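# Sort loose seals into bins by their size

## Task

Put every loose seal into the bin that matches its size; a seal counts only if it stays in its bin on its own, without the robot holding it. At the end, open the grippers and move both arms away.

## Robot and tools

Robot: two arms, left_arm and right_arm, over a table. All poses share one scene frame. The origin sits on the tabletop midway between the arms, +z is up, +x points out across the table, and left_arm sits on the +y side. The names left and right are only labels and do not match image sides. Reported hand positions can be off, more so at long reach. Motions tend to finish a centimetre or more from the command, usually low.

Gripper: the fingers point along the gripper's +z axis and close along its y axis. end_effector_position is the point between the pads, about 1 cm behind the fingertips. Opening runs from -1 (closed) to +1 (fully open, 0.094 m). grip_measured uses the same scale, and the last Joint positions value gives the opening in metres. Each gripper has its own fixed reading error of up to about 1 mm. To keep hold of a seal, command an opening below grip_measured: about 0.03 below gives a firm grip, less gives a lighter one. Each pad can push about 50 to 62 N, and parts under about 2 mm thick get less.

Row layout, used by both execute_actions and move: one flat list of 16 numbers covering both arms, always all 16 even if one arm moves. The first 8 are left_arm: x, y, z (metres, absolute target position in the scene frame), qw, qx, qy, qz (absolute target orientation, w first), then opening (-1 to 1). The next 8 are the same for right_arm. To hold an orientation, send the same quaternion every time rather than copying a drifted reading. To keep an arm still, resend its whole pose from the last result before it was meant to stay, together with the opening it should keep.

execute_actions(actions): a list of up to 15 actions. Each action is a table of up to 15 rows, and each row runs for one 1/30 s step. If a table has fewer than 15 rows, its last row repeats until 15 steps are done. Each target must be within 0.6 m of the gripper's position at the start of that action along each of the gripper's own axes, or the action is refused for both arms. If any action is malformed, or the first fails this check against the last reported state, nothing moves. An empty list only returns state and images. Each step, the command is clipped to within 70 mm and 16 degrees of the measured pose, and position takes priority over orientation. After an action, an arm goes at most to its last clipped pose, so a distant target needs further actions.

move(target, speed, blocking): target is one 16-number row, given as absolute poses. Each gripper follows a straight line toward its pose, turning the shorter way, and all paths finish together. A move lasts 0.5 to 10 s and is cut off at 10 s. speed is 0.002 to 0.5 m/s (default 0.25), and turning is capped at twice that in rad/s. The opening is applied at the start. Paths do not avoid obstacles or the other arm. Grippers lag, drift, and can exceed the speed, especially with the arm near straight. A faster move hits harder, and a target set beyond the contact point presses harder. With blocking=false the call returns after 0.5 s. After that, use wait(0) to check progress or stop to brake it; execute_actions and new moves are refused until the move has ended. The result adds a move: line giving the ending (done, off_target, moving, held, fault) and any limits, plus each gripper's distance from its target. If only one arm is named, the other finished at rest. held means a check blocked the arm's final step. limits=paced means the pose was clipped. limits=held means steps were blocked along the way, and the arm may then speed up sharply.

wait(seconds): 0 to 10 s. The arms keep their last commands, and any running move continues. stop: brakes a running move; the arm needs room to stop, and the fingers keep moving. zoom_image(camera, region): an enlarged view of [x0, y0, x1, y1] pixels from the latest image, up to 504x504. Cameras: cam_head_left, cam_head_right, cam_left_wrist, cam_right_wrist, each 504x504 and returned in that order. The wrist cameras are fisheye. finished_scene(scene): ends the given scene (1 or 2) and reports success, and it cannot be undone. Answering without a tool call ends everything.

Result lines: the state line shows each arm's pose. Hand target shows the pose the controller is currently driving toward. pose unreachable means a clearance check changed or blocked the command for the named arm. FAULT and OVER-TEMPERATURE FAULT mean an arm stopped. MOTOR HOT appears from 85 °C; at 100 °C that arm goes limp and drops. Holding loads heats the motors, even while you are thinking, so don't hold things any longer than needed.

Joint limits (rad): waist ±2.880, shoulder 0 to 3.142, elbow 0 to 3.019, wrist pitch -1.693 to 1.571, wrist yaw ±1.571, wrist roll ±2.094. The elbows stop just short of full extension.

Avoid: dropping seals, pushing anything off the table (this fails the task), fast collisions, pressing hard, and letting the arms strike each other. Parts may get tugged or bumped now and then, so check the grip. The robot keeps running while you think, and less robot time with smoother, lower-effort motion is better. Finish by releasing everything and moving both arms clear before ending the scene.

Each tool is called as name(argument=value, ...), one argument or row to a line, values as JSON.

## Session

execute_actions(
  actions=[],
)

Scene clock: 0.00 s.
left_arm: end_effector_position=(+0.1412, +0.0524, +0.2758) grip_measured=+1.000 end_effector_quat_wxyz=(+0.152, +0.962, +0.023, +0.227) | right_arm: end_effector_position=(+0.6285, -0.5281, +0.1449) grip_measured=+1.000 end_effector_quat_wxyz=(+0.239, +0.320, +0.705, +0.585)
Joint positions: left_arm=[-1.294  0.905  0.952 -1.154 -0.314  1.977  0.094] | right_arm=[-0.555  1.937  1.264  0.066 -1.212  1.033  0.094]
Joint velocities: left_arm=[-0.005  0.005 -0.002 -0.007 -0.037 -0.022  0.   ] | right_arm=[-0.024 -0.005 -0.002 -0.012  0.037 -0.022  0.   ]
Motor temperatures (°C, as the motors report them): left_arm=[26 27 27 24 23 23] | right_arm=[24 24 24 27 26 24]
Hand target (left_arm): +0.144, +0.046, +0.293; +0.169, +0.957, +0.026, +0.234
Hand target (right_arm): +0.635, -0.532, +0.155; +0.249, +0.312, +0.706, +0.584

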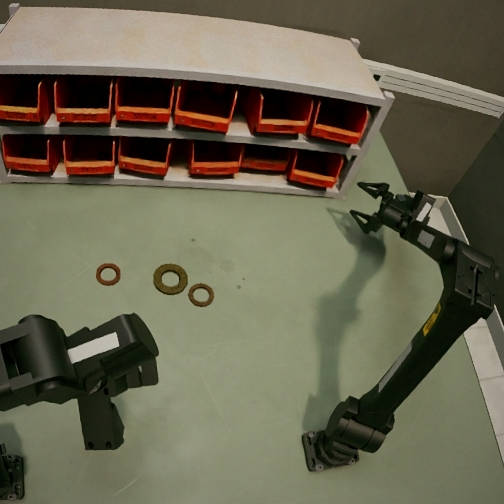

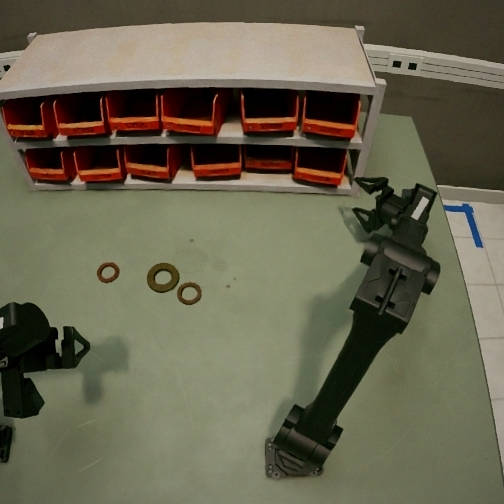

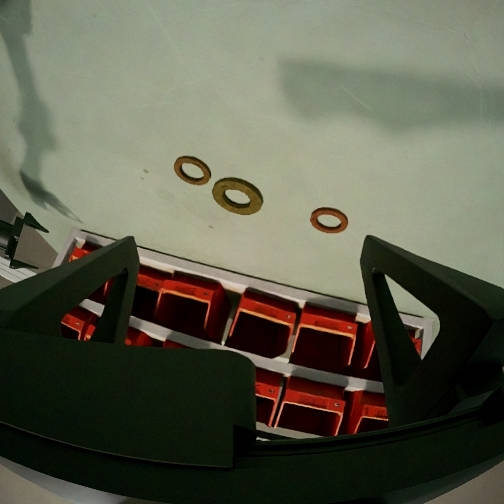

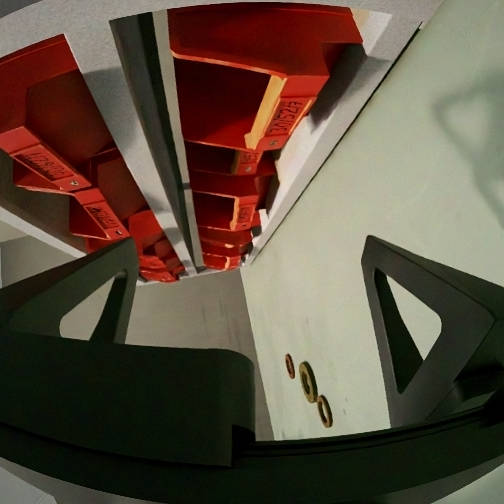

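move(
  target=[0.25,0.15,0.27,0.224,0.483,0.837,-0.13,1,0.45,-0.45,0.22,0.4,0.25,0.75,0.45,1],
  speed=0.4,
)

move(
  target=[0.47,0.2,0.27,0.707,0,0.707,0,1,0.47,-0.26,0.27,0.707,0,0.707,0,1],
  speed=0.35,
)

zoom_image(
  camera="cam_left_wrist",
  region=[60, 30, 460, 260],
)

zoom_image(
  camera="cam_right_wrist",
  region=[60, 30, 460, 260],
)

zoom_image(
  camera="cam_head_left",
  region=[85, 240, 225, 320],
)

Scene clock: 6.93 s.
left_arm: end_effector_position=(+0.2460, +0.1529, +0.2675) grip_measured=+1.000 end_effector_quat_wxyz=(+0.220, +0.495, +0.833, -0.118) | right_arm: end_effector_position=(+0.4531, -0.4497, +0.2237) grip_measured=+1.000 end_effector_quat_wxyz=(+0.403, +0.253, +0.752, +0.455)
Joint positions: left_arm=[-0.559  0.92   0.952 -1.169  0.264  0.557  0.094] | right_arm=[-0.555  1.255  0.678  0.091 -0.981  0.756  0.094]
Joint velocities: left_arm=[-0.005  0.005 -0.002  0.012 -0.022 -0.037  0.   ] | right_arm=[-0.015  0.015  0.007  0.007 -0.007 -0.051  0.   ]
Motor temperatures (°C, as the motors report them): left_arm=[26 27 28 24 23 23] | right_arm=[24 25 25 27 26 24]
Hand target (left_arm): +0.253, +0.151, +0.269; +0.224, +0.486, +0.836, -0.120
Hand target (right_arm): +0.452, -0.448, +0.224; +0.403, +0.251, +0.754, +0.453
Off the commanded pose (left_arm): 0.006 m, 2 deg.
Off the commanded pose (right_arm): 0.005 m, 0 deg.
move: done

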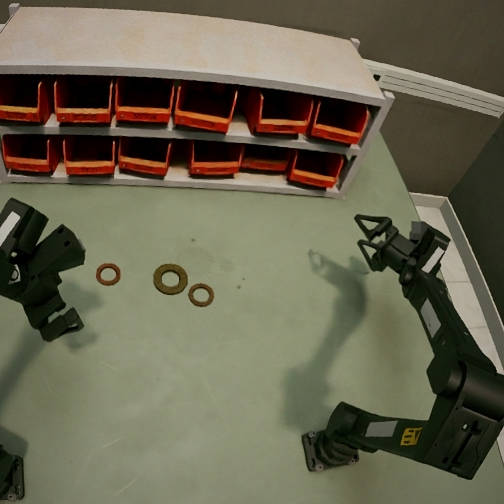

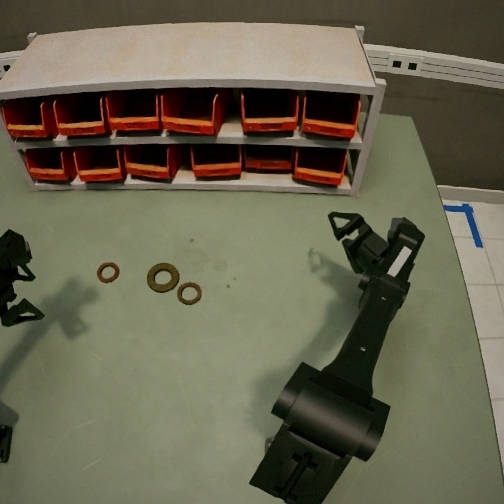

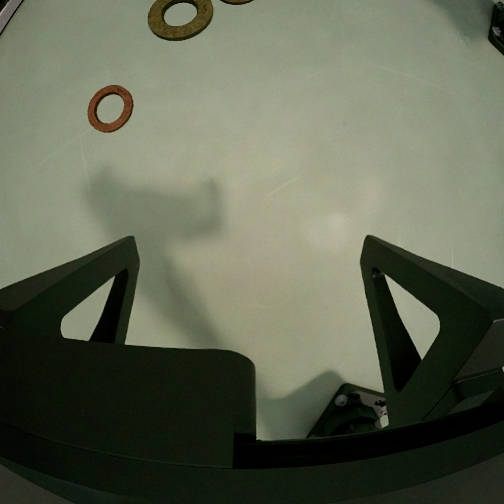

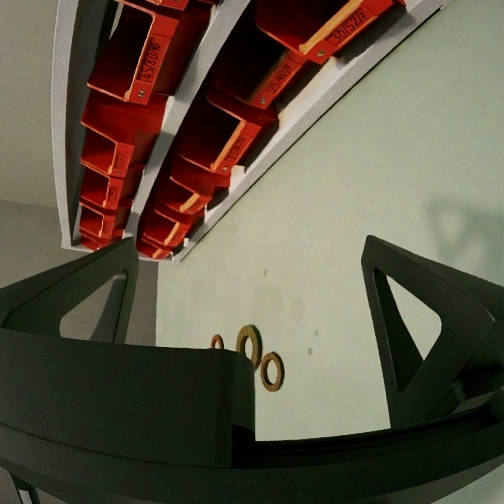

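Scene clock: 9.60 s.
left_arm: end_effector_position=(+0.4664, +0.2036, +0.2608) grip_measured=+1.000 end_effector_quat_wxyz=(+0.692, +0.003, +0.721, +0.015) | right_arm: end_effector_position=(+0.4701, -0.2559, +0.2678) grip_measured=+1.000 end_effector_quat_wxyz=(+0.703, +0.003, +0.711, +0.006)
Joint positions: left_arm=[-0.503  1.291  0.605  0.641 -0.418  0.007  0.094] | right_arm=[0.288 1.176 0.512 0.653 0.323 0.016 0.094]
Joint velocities: left_arm=[-0.005  0.005  0.022 -0.002  0.037 -0.037  0.   ] | right_arm=[ 0.005 -0.005 -0.022 -0.017 -0.007 -0.022  0.   ]
Motor temperatures (°C, as the motors report them): left_arm=[26 27 28 24 23 23] | right_arm=[24 24 25 27 26 24]
Hand target (left_arm): +0.469, +0.198, +0.273; +0.705, -0.005, +0.709, +0.002
Hand target (right_arm): +0.473, -0.254, +0.271; +0.708, +0.001, +0.706, +0.004
Off the commanded pose (left_arm): 0.010 m, 3 deg.
Off the commanded pose (right_arm): 0.005 m, 1 deg.
move: off_target (left_arm)

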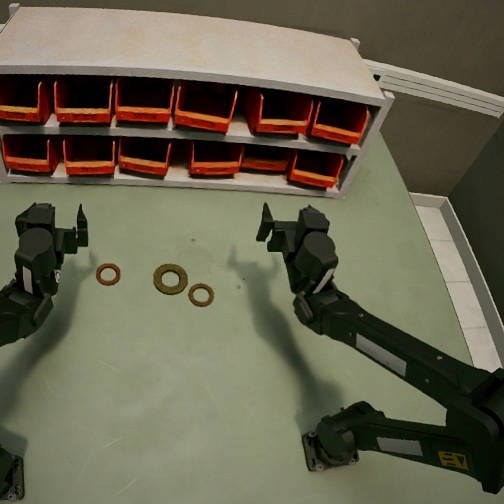

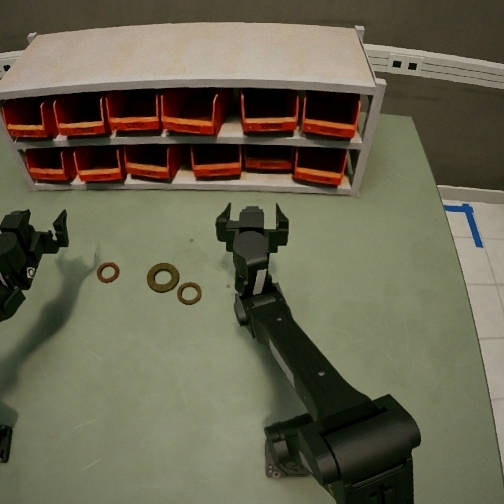

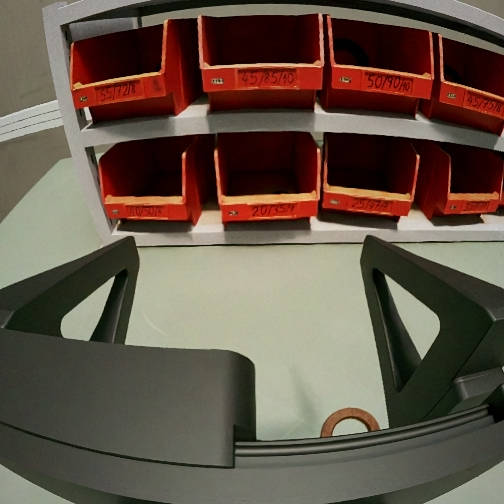

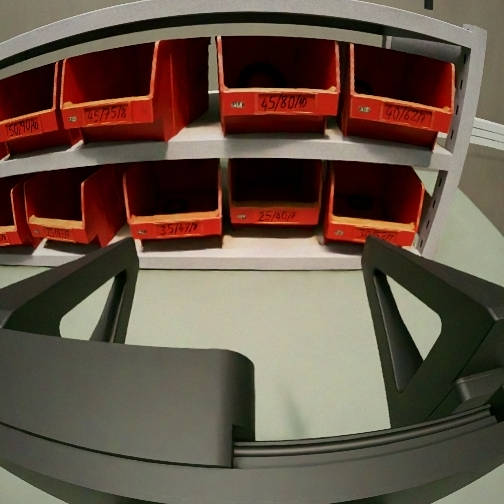

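Region (60, 30, 460, 260) of cam_left_wrist's 504x504 image, scaled by 1.260, with more detail than that image has; it fills the top 290 rows of this view, and the rest is white.

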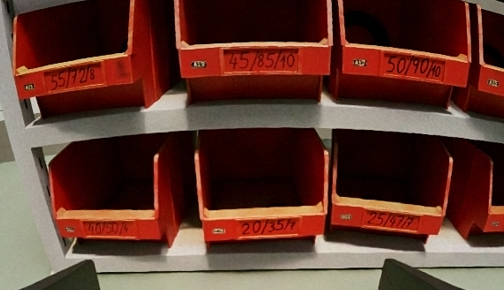

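Region (60, 30, 460, 260) of cam_right_wrist's 504x504 image, scaled by 1.260, with more detail than that image has; it fills the top 290 rows of this view, and the rest is white.

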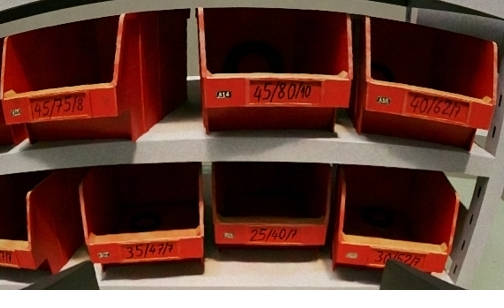

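Region (85, 240, 225, 320) of cam_head_left's 504x504 image, scaled by 3.600, with more detail than that image has; it fills the top 288 rows of this view, and the rest is white.

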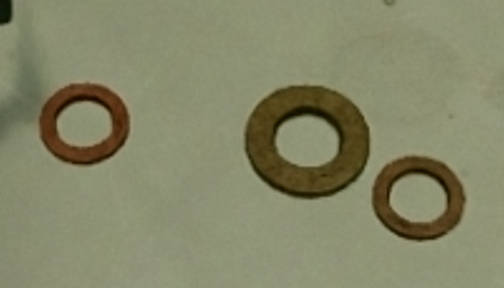

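move(
  target=[0.40,0.16,0.12,0.409,0.235,0.875,-0.11,1,0.405,-0.1,0.06,0.409,-0.235,0.875,0.11,0.8],
)

Scene clock: 13.27 s.
left_arm: end_effector_position=(+0.3889, +0.1608, +0.1067) grip_measured=+1.000 end_effector_quat_wxyz=(+0.401, +0.236, +0.878, -0.111) | right_arm: end_effector_position=(+0.3935, -0.1095, +0.0462) grip_measured=+0.801 end_effector_quat_wxyz=(+0.397, -0.231, +0.882, +0.104)
Joint positions: left_arm=[-0.451  1.277  0.581 -0.025  0.139  0.113  0.094] | right_arm=[0.544 1.467 0.543 0.199 0.054 0.047 0.085]
Joint velocities: left_arm=[-0.005  0.005  0.002 -0.017  0.007  0.095  0.   ] | right_arm=[-0.015 -0.005 -0.012 -0.007 -0.051 -0.081  0.   ]
Motor temperatures (°C, as the motors report them): left_arm=[26 27 28 24 23 23] | right_arm=[24 24 25 27 26 24]
Hand target (left_arm): +0.403, +0.160, +0.119; +0.410, +0.239, +0.874, -0.108
Hand target (right_arm): +0.406, -0.097, +0.058; +0.406, -0.229, +0.878, +0.112
Off the commanded pose (left_arm): 0.017 m, 1 deg.
Off the commanded pose (right_arm): 0.020 m, 2 deg.
move: off_target (left_arm, right_arm)

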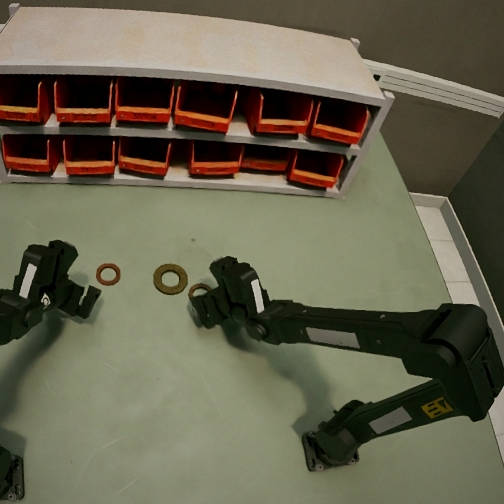

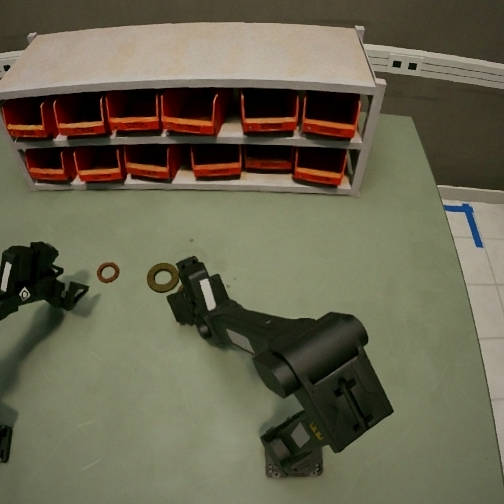

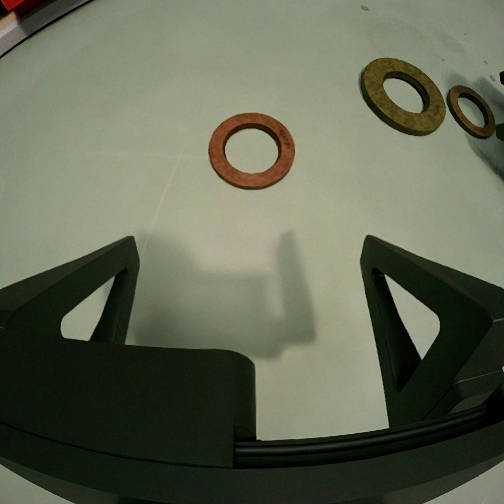

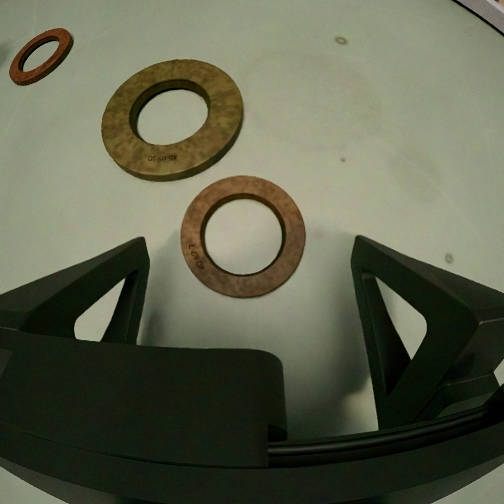

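move(
  target=[0.40,0.16,0.12,0.409,0.235,0.875,-0.11,1,0.42,-0.087,0.024,0.409,-0.235,0.875,0.11,0.8],
  speed=0.06,
)

zoom_image(
  camera="cam_right_wrist",
  region=[50, 40, 350, 350],
)

Scene clock: 15.13 s.
left_arm: end_effector_position=(+0.3875, +0.1614, +0.1049) grip_measured=+1.000 end_effector_quat_wxyz=(+0.397, +0.237, +0.880, -0.110) | right_arm: end_effector_position=(+0.4073, -0.1001, +0.0162) grip_measured=+0.801 end_effector_quat_wxyz=(+0.396, -0.232, +0.882, +0.104)
Joint positions: left_arm=[-0.451  1.277  0.581 -0.034  0.139  0.115  0.094] | right_arm=[0.544 1.599 0.57  0.3   0.053 0.048 0.085]
Joint velocities: left_arm=[-0.015  0.005 -0.012  0.007 -0.095 -0.007  0.   ] | right_arm=[-0.005 -0.005  0.012  0.002 -0.037 -0.037 -0.001]
Motor temperatures (°C, as the motors report them): left_arm=[26 27 29 24 23 23] | right_arm=[24 24 25 27 26 24]
Hand target (left_arm): +0.399, +0.160, +0.120; +0.409, +0.235, +0.875, -0.110
Hand target (right_arm): +0.419, -0.088, +0.023; +0.409, -0.235, +0.875, +0.110
Off the commanded pose (left_arm): 0.020 m, 1 deg.
Off the commanded pose (right_arm): 0.020 m, 2 deg.
move: off_target (left_arm, right_arm)

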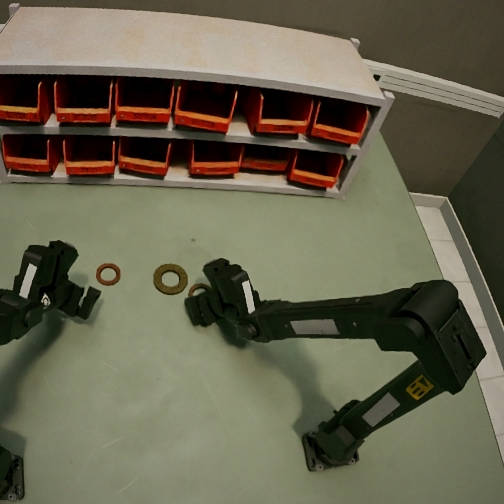

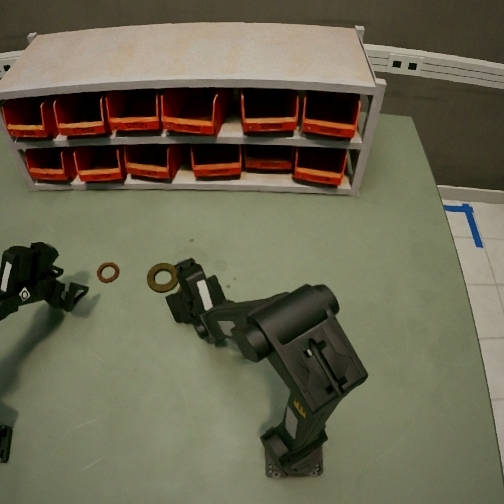

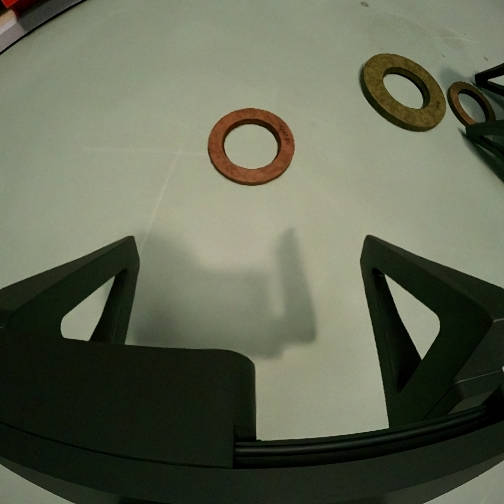

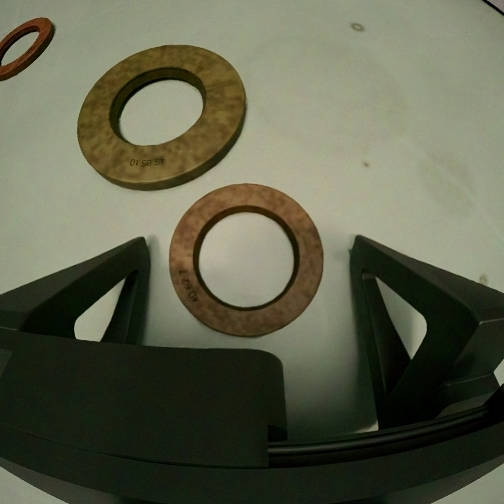

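Region (50, 40, 350, 350) of cam_right_wrist's 504x504 image, scaled by 1.626, with more detail than that image has; it fills the left 488 columns of this view, and the rest is white.

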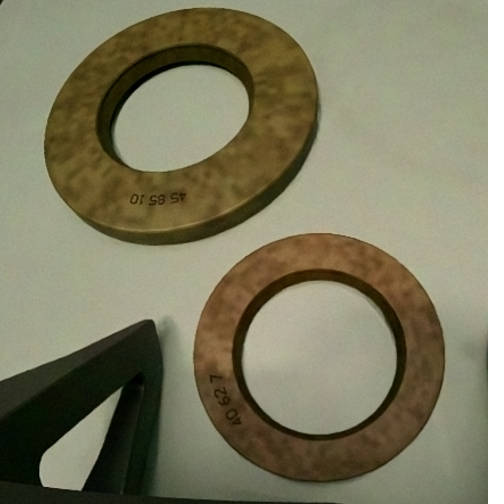

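move(
  target=[0.40,0.16,0.12,0.409,0.235,0.875,-0.11,1,0.42,-0.087,0.019,0.409,-0.235,0.875,0.11,0.25],
  speed=0.06,
)

move(
  target=[0.40,0.16,0.12,0.409,0.235,0.875,-0.11,1,0.42,-0.12,0.09,0.409,-0.235,0.875,0.11,0.25],
  speed=0.15,
)

move(
  target=[0.455,-0.045,0.085,0.409,0.235,0.875,-0.11,1,0.69,-0.43,0.345,0.6,0,0.8,0,0.25],
)

Scene clock: 17.30 s.
left_arm: end_effector_position=(+0.3875, +0.1614, +0.1049) grip_measured=+1.000 end_effector_quat_wxyz=(+0.397, +0.237, +0.880, -0.110) | right_arm: end_effector_position=(+0.4087, -0.0992, +0.0160) grip_measured=+0.275 end_effector_quat_wxyz=(+0.399, -0.231, +0.881, +0.106)
Joint positions: left_arm=[-0.451  1.277  0.581 -0.034  0.139  0.115  0.094] | right_arm=[0.544 1.606 0.57  0.315 0.053 0.048 0.06 ]
Joint velocities: left_arm=[-0.005  0.005 -0.017 -0.002  0.022  0.022  0.   ] | right_arm=[ 0.005  0.005 -0.002 -0.007 -0.007 -0.007 -0.001]
Motor temperatures (°C, as the motors report them): left_arm=[26 27 29 24 23 23] | right_arm=[24 24 25 27 26 24]
Hand target (left_arm): +0.399, +0.160, +0.120; +0.409, +0.235, +0.875, -0.110
Hand target (right_arm): +0.419, -0.088, +0.019; +0.409, -0.235, +0.875, +0.110
Off the commanded pose (left_arm): 0.020 m, 1 deg.
Off the commanded pose (right_arm): 0.017 m, 1 deg.
move: off_target (left_arm, right_arm)

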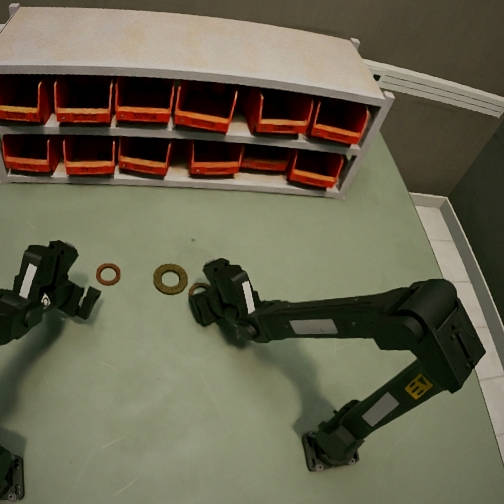

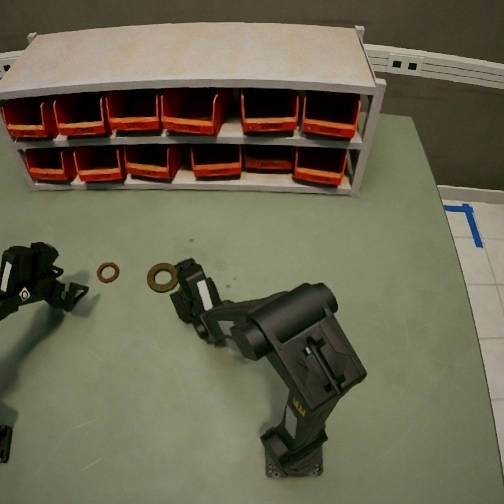

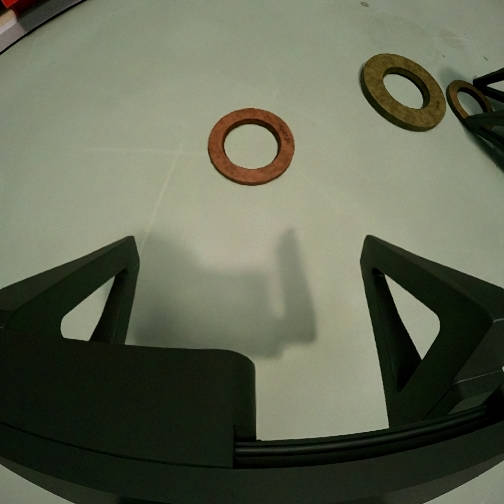

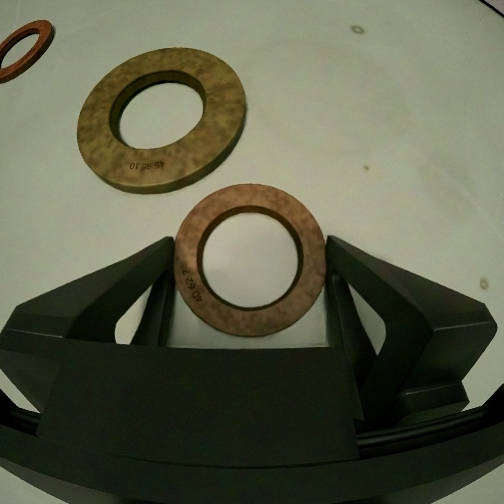

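Scene clock: 18.23 s.
left_arm: end_effector_position=(+0.3875, +0.1614, +0.1049) grip_measured=+1.000 end_effector_quat_wxyz=(+0.397, +0.237, +0.880, -0.110) | right_arm: end_effector_position=(+0.4037, -0.1276, +0.0728) grip_measured=+0.275 end_effector_quat_wxyz=(+0.393, -0.235, +0.883, +0.107)
Joint positions: left_arm=[-0.451  1.277  0.581 -0.034  0.139  0.115  0.094] | right_arm=[ 0.477  1.386  0.57   0.083 -0.005  0.     0.06 ]
Joint velocities: left_arm=[-0.005 -0.005  0.007 -0.002  0.051 -0.007  0.   ] | right_arm=[-0.024 -0.005 -0.002 -0.017 -0.066 -0.051  0.   ]
Motor temperatures (°C, as the motors report them): left_arm=[26 27 29 24 23 23] | right_arm=[24 24 25 27 26 24]
Hand target (left_arm): +0.399, +0.160, +0.120; +0.409, +0.235, +0.875, -0.110
Hand target (right_arm): +0.419, -0.121, +0.092; +0.409, -0.235, +0.875, +0.110
Off the commanded pose (left_arm): 0.020 m, 1 deg.
Off the commanded pose (right_arm): 0.025 m, 2 deg.
move: off_target (left_arm, right_arm)

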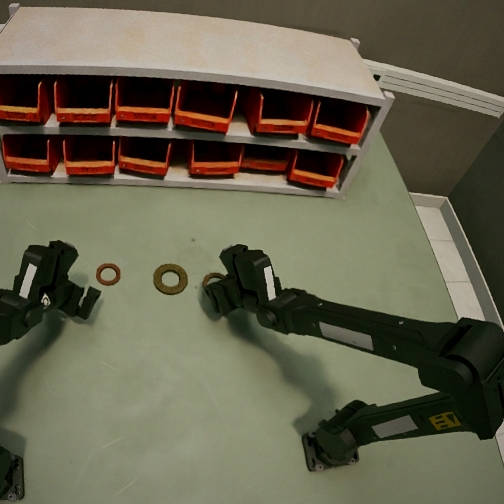

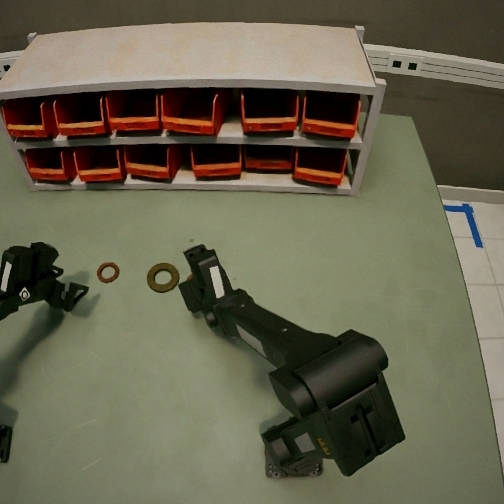

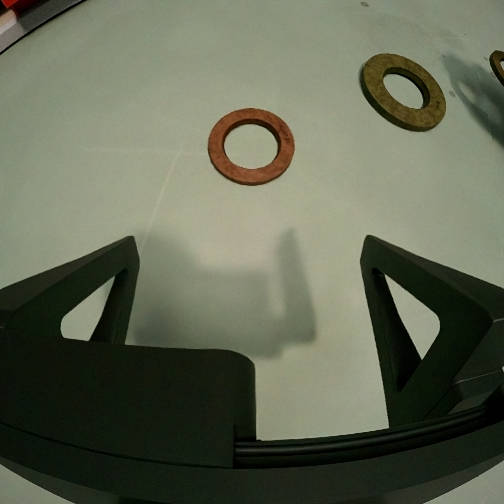

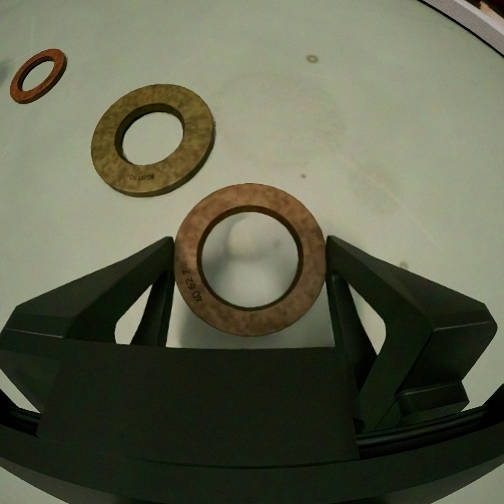

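Scene clock: 20.63 s.
left_arm: end_effector_position=(+0.4337, -0.0306, +0.0697) grip_measured=+1.000 end_effector_quat_wxyz=(+0.391, +0.241, +0.882, -0.103) | right_arm: end_effector_position=(+0.6724, -0.4359, +0.3253) grip_measured=+0.275 end_effector_quat_wxyz=(+0.593, -0.008, +0.805, -0.001)
Joint positions: left_arm=[-0.814  1.692  0.935  0.009 -0.138 -0.118  0.094] | right_arm=[-0.196  1.539  1.24  -0.007 -0.156 -0.06   0.06 ]
Joint velocities: left_arm=[-0.005 -0.005 -0.017  0.002 -0.037  0.037  0.   ] | right_arm=[ 0.005 -0.015  0.012 -0.032 -0.066  0.022 -0.   ]
Motor temperatures (°C, as the motors report them): left_arm=[26 27 29 24 23 23] | right_arm=[24 24 26 27 26 24]
Hand target (left_arm): +0.449, -0.048, +0.087; +0.409, +0.233, +0.875, -0.115
Hand target (right_arm): +0.685, -0.438, +0.345; +0.604, -0.005, +0.797, -0.001
Off the commanded pose (left_arm): 0.030 m, 3 deg.
Off the commanded pose (right_arm): 0.027 m, 1 deg.
move: off_target (left_arm, right_arm)

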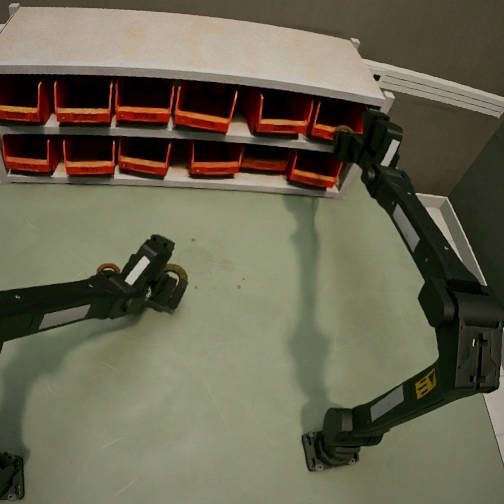

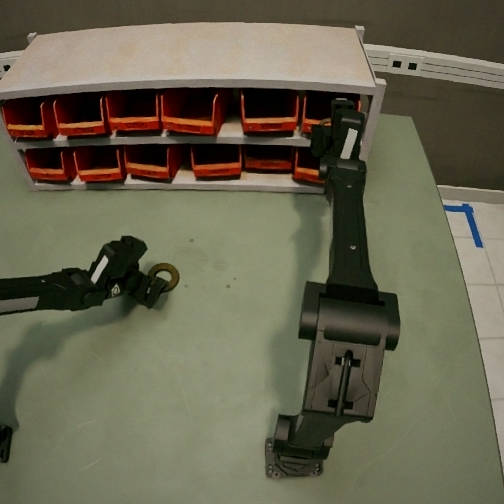

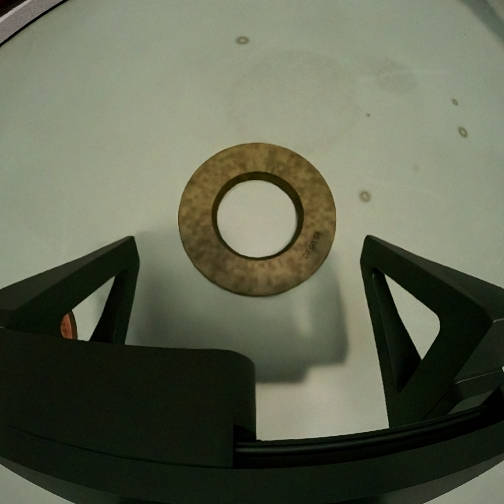

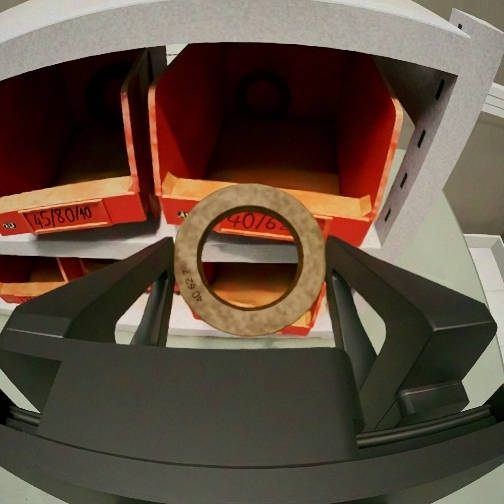

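move(
  target=[0.471,-0.063,0.063,0.409,0.235,0.875,-0.11,1,0.805,-0.45,0.335,0.61,0,0.792,0,0.245],
  speed=0.08,
)

Scene clock: 23.30 s.
left_arm: end_effector_position=(+0.4499, -0.0434, +0.0458) grip_measured=+1.000 end_effector_quat_wxyz=(+0.384, +0.242, +0.886, -0.097) | right_arm: end_effector_position=(+0.7885, -0.4555, +0.3120) grip_measured=+0.275 end_effector_quat_wxyz=(+0.597, +0.000, +0.802, -0.001)
Joint positions: left_arm=[-0.814  1.782  0.993  0.023 -0.143 -0.119  0.094] | right_arm=[-0.195  1.843  1.595 -0.046 -0.145 -0.046  0.06 ]
Joint velocities: left_arm=[-0.005  0.005 -0.007 -0.002  0.022  0.051  0.   ] | right_arm=[ 0.005 -0.005 -0.002  0.012  0.037 -0.022 -0.001]
Motor temperatures (°C, as the motors report them): left_arm=[26 27 29 24 23 23] | right_arm=[24 25 27 27 26 24]
Hand target (left_arm): +0.469, -0.062, +0.064; +0.409, +0.235, +0.875, -0.110
Hand target (right_arm): +0.802, -0.451, +0.333; +0.611, -0.000, +0.792, +0.000
Off the commanded pose (left_arm): 0.034 m, 4 deg.
Off the commanded pose (right_arm): 0.029 m, 2 deg.
move: off_target (left_arm, right_arm)

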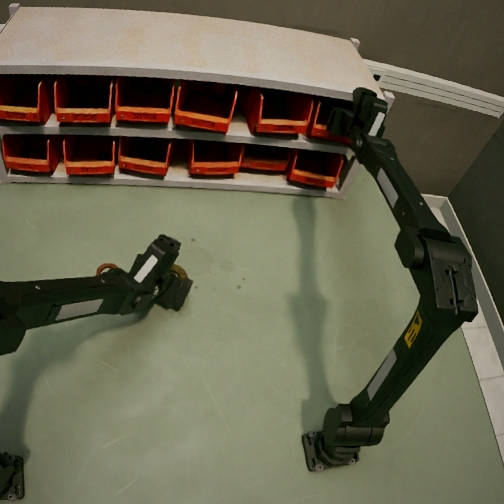

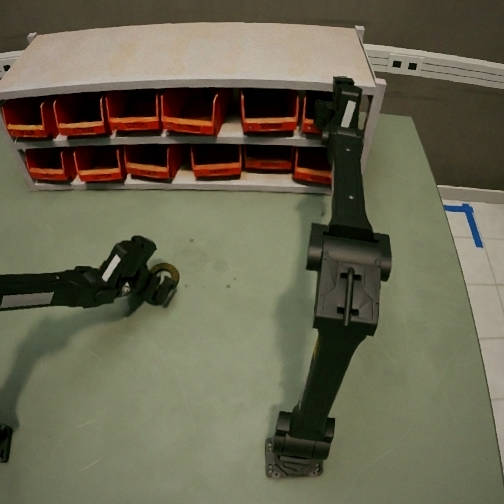

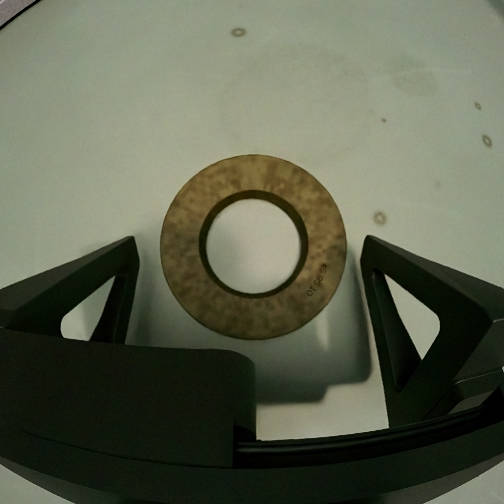

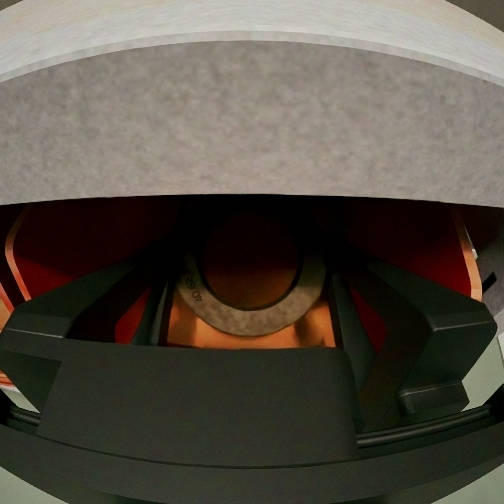

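move(
  target=[0.477,-0.067,0.037,0.409,0.235,0.875,-0.11,1,0.812,-0.45,0.315,0.61,0,0.792,0,0.245],
  speed=0.04,
)

Scene clock: 25.13 s.
left_arm: end_effector_position=(+0.4589, -0.0512, +0.0282) grip_measured=+1.000 end_effector_quat_wxyz=(+0.391, +0.240, +0.883, -0.101) | right_arm: end_effector_position=(+0.7927, -0.4543, +0.2991) grip_measured=+0.275 end_effector_quat_wxyz=(+0.592, +0.002, +0.806, +0.000)
Joint positions: left_arm=[-0.814  1.842  1.009  0.084 -0.143 -0.12   0.094] | right_arm=[-0.192  1.862  1.595 -0.038 -0.142 -0.042  0.06 ]
Joint velocities: left_arm=[-0.005  0.005  0.002  0.007 -0.022  0.066  0.   ] | right_arm=[-0.005 -0.005  0.002 -0.007 -0.051  0.007 -0.   ]
Motor temperatures (°C, as the motors report them): left_arm=[26 27 30 25 23 23] | right_arm=[24 25 27 27 26 24]
Hand target (left_arm): +0.475, -0.066, +0.038; +0.409, +0.235, +0.875, -0.110
Hand target (right_arm): +0.810, -0.450, +0.315; +0.610, -0.000, +0.792, +0.000
Off the commanded pose (left_arm): 0.026 m, 3 deg.
Off the commanded pose (right_arm): 0.025 m, 3 deg.
move: off_target (left_arm, right_arm)

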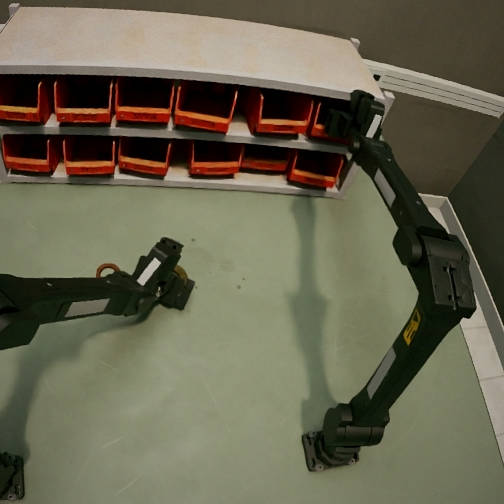

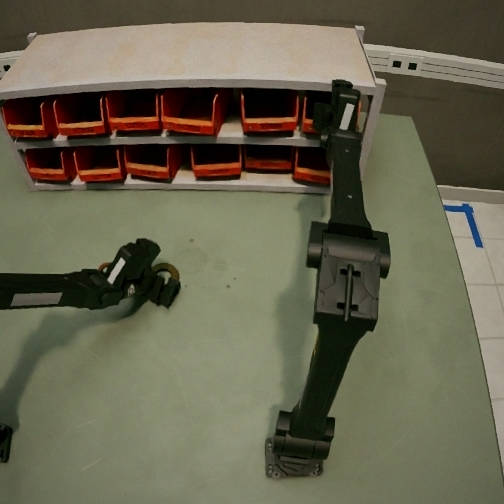

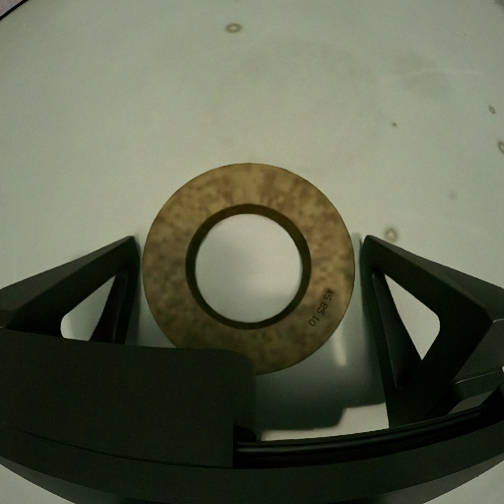

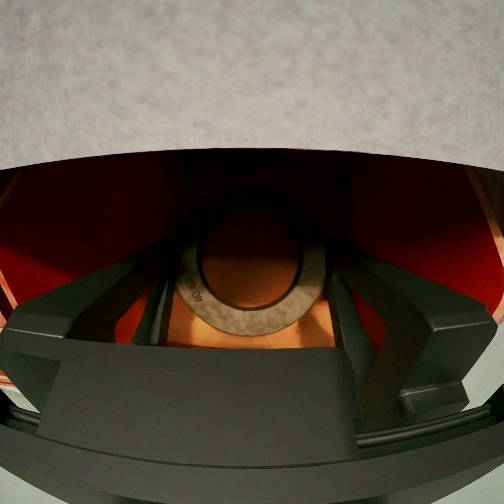

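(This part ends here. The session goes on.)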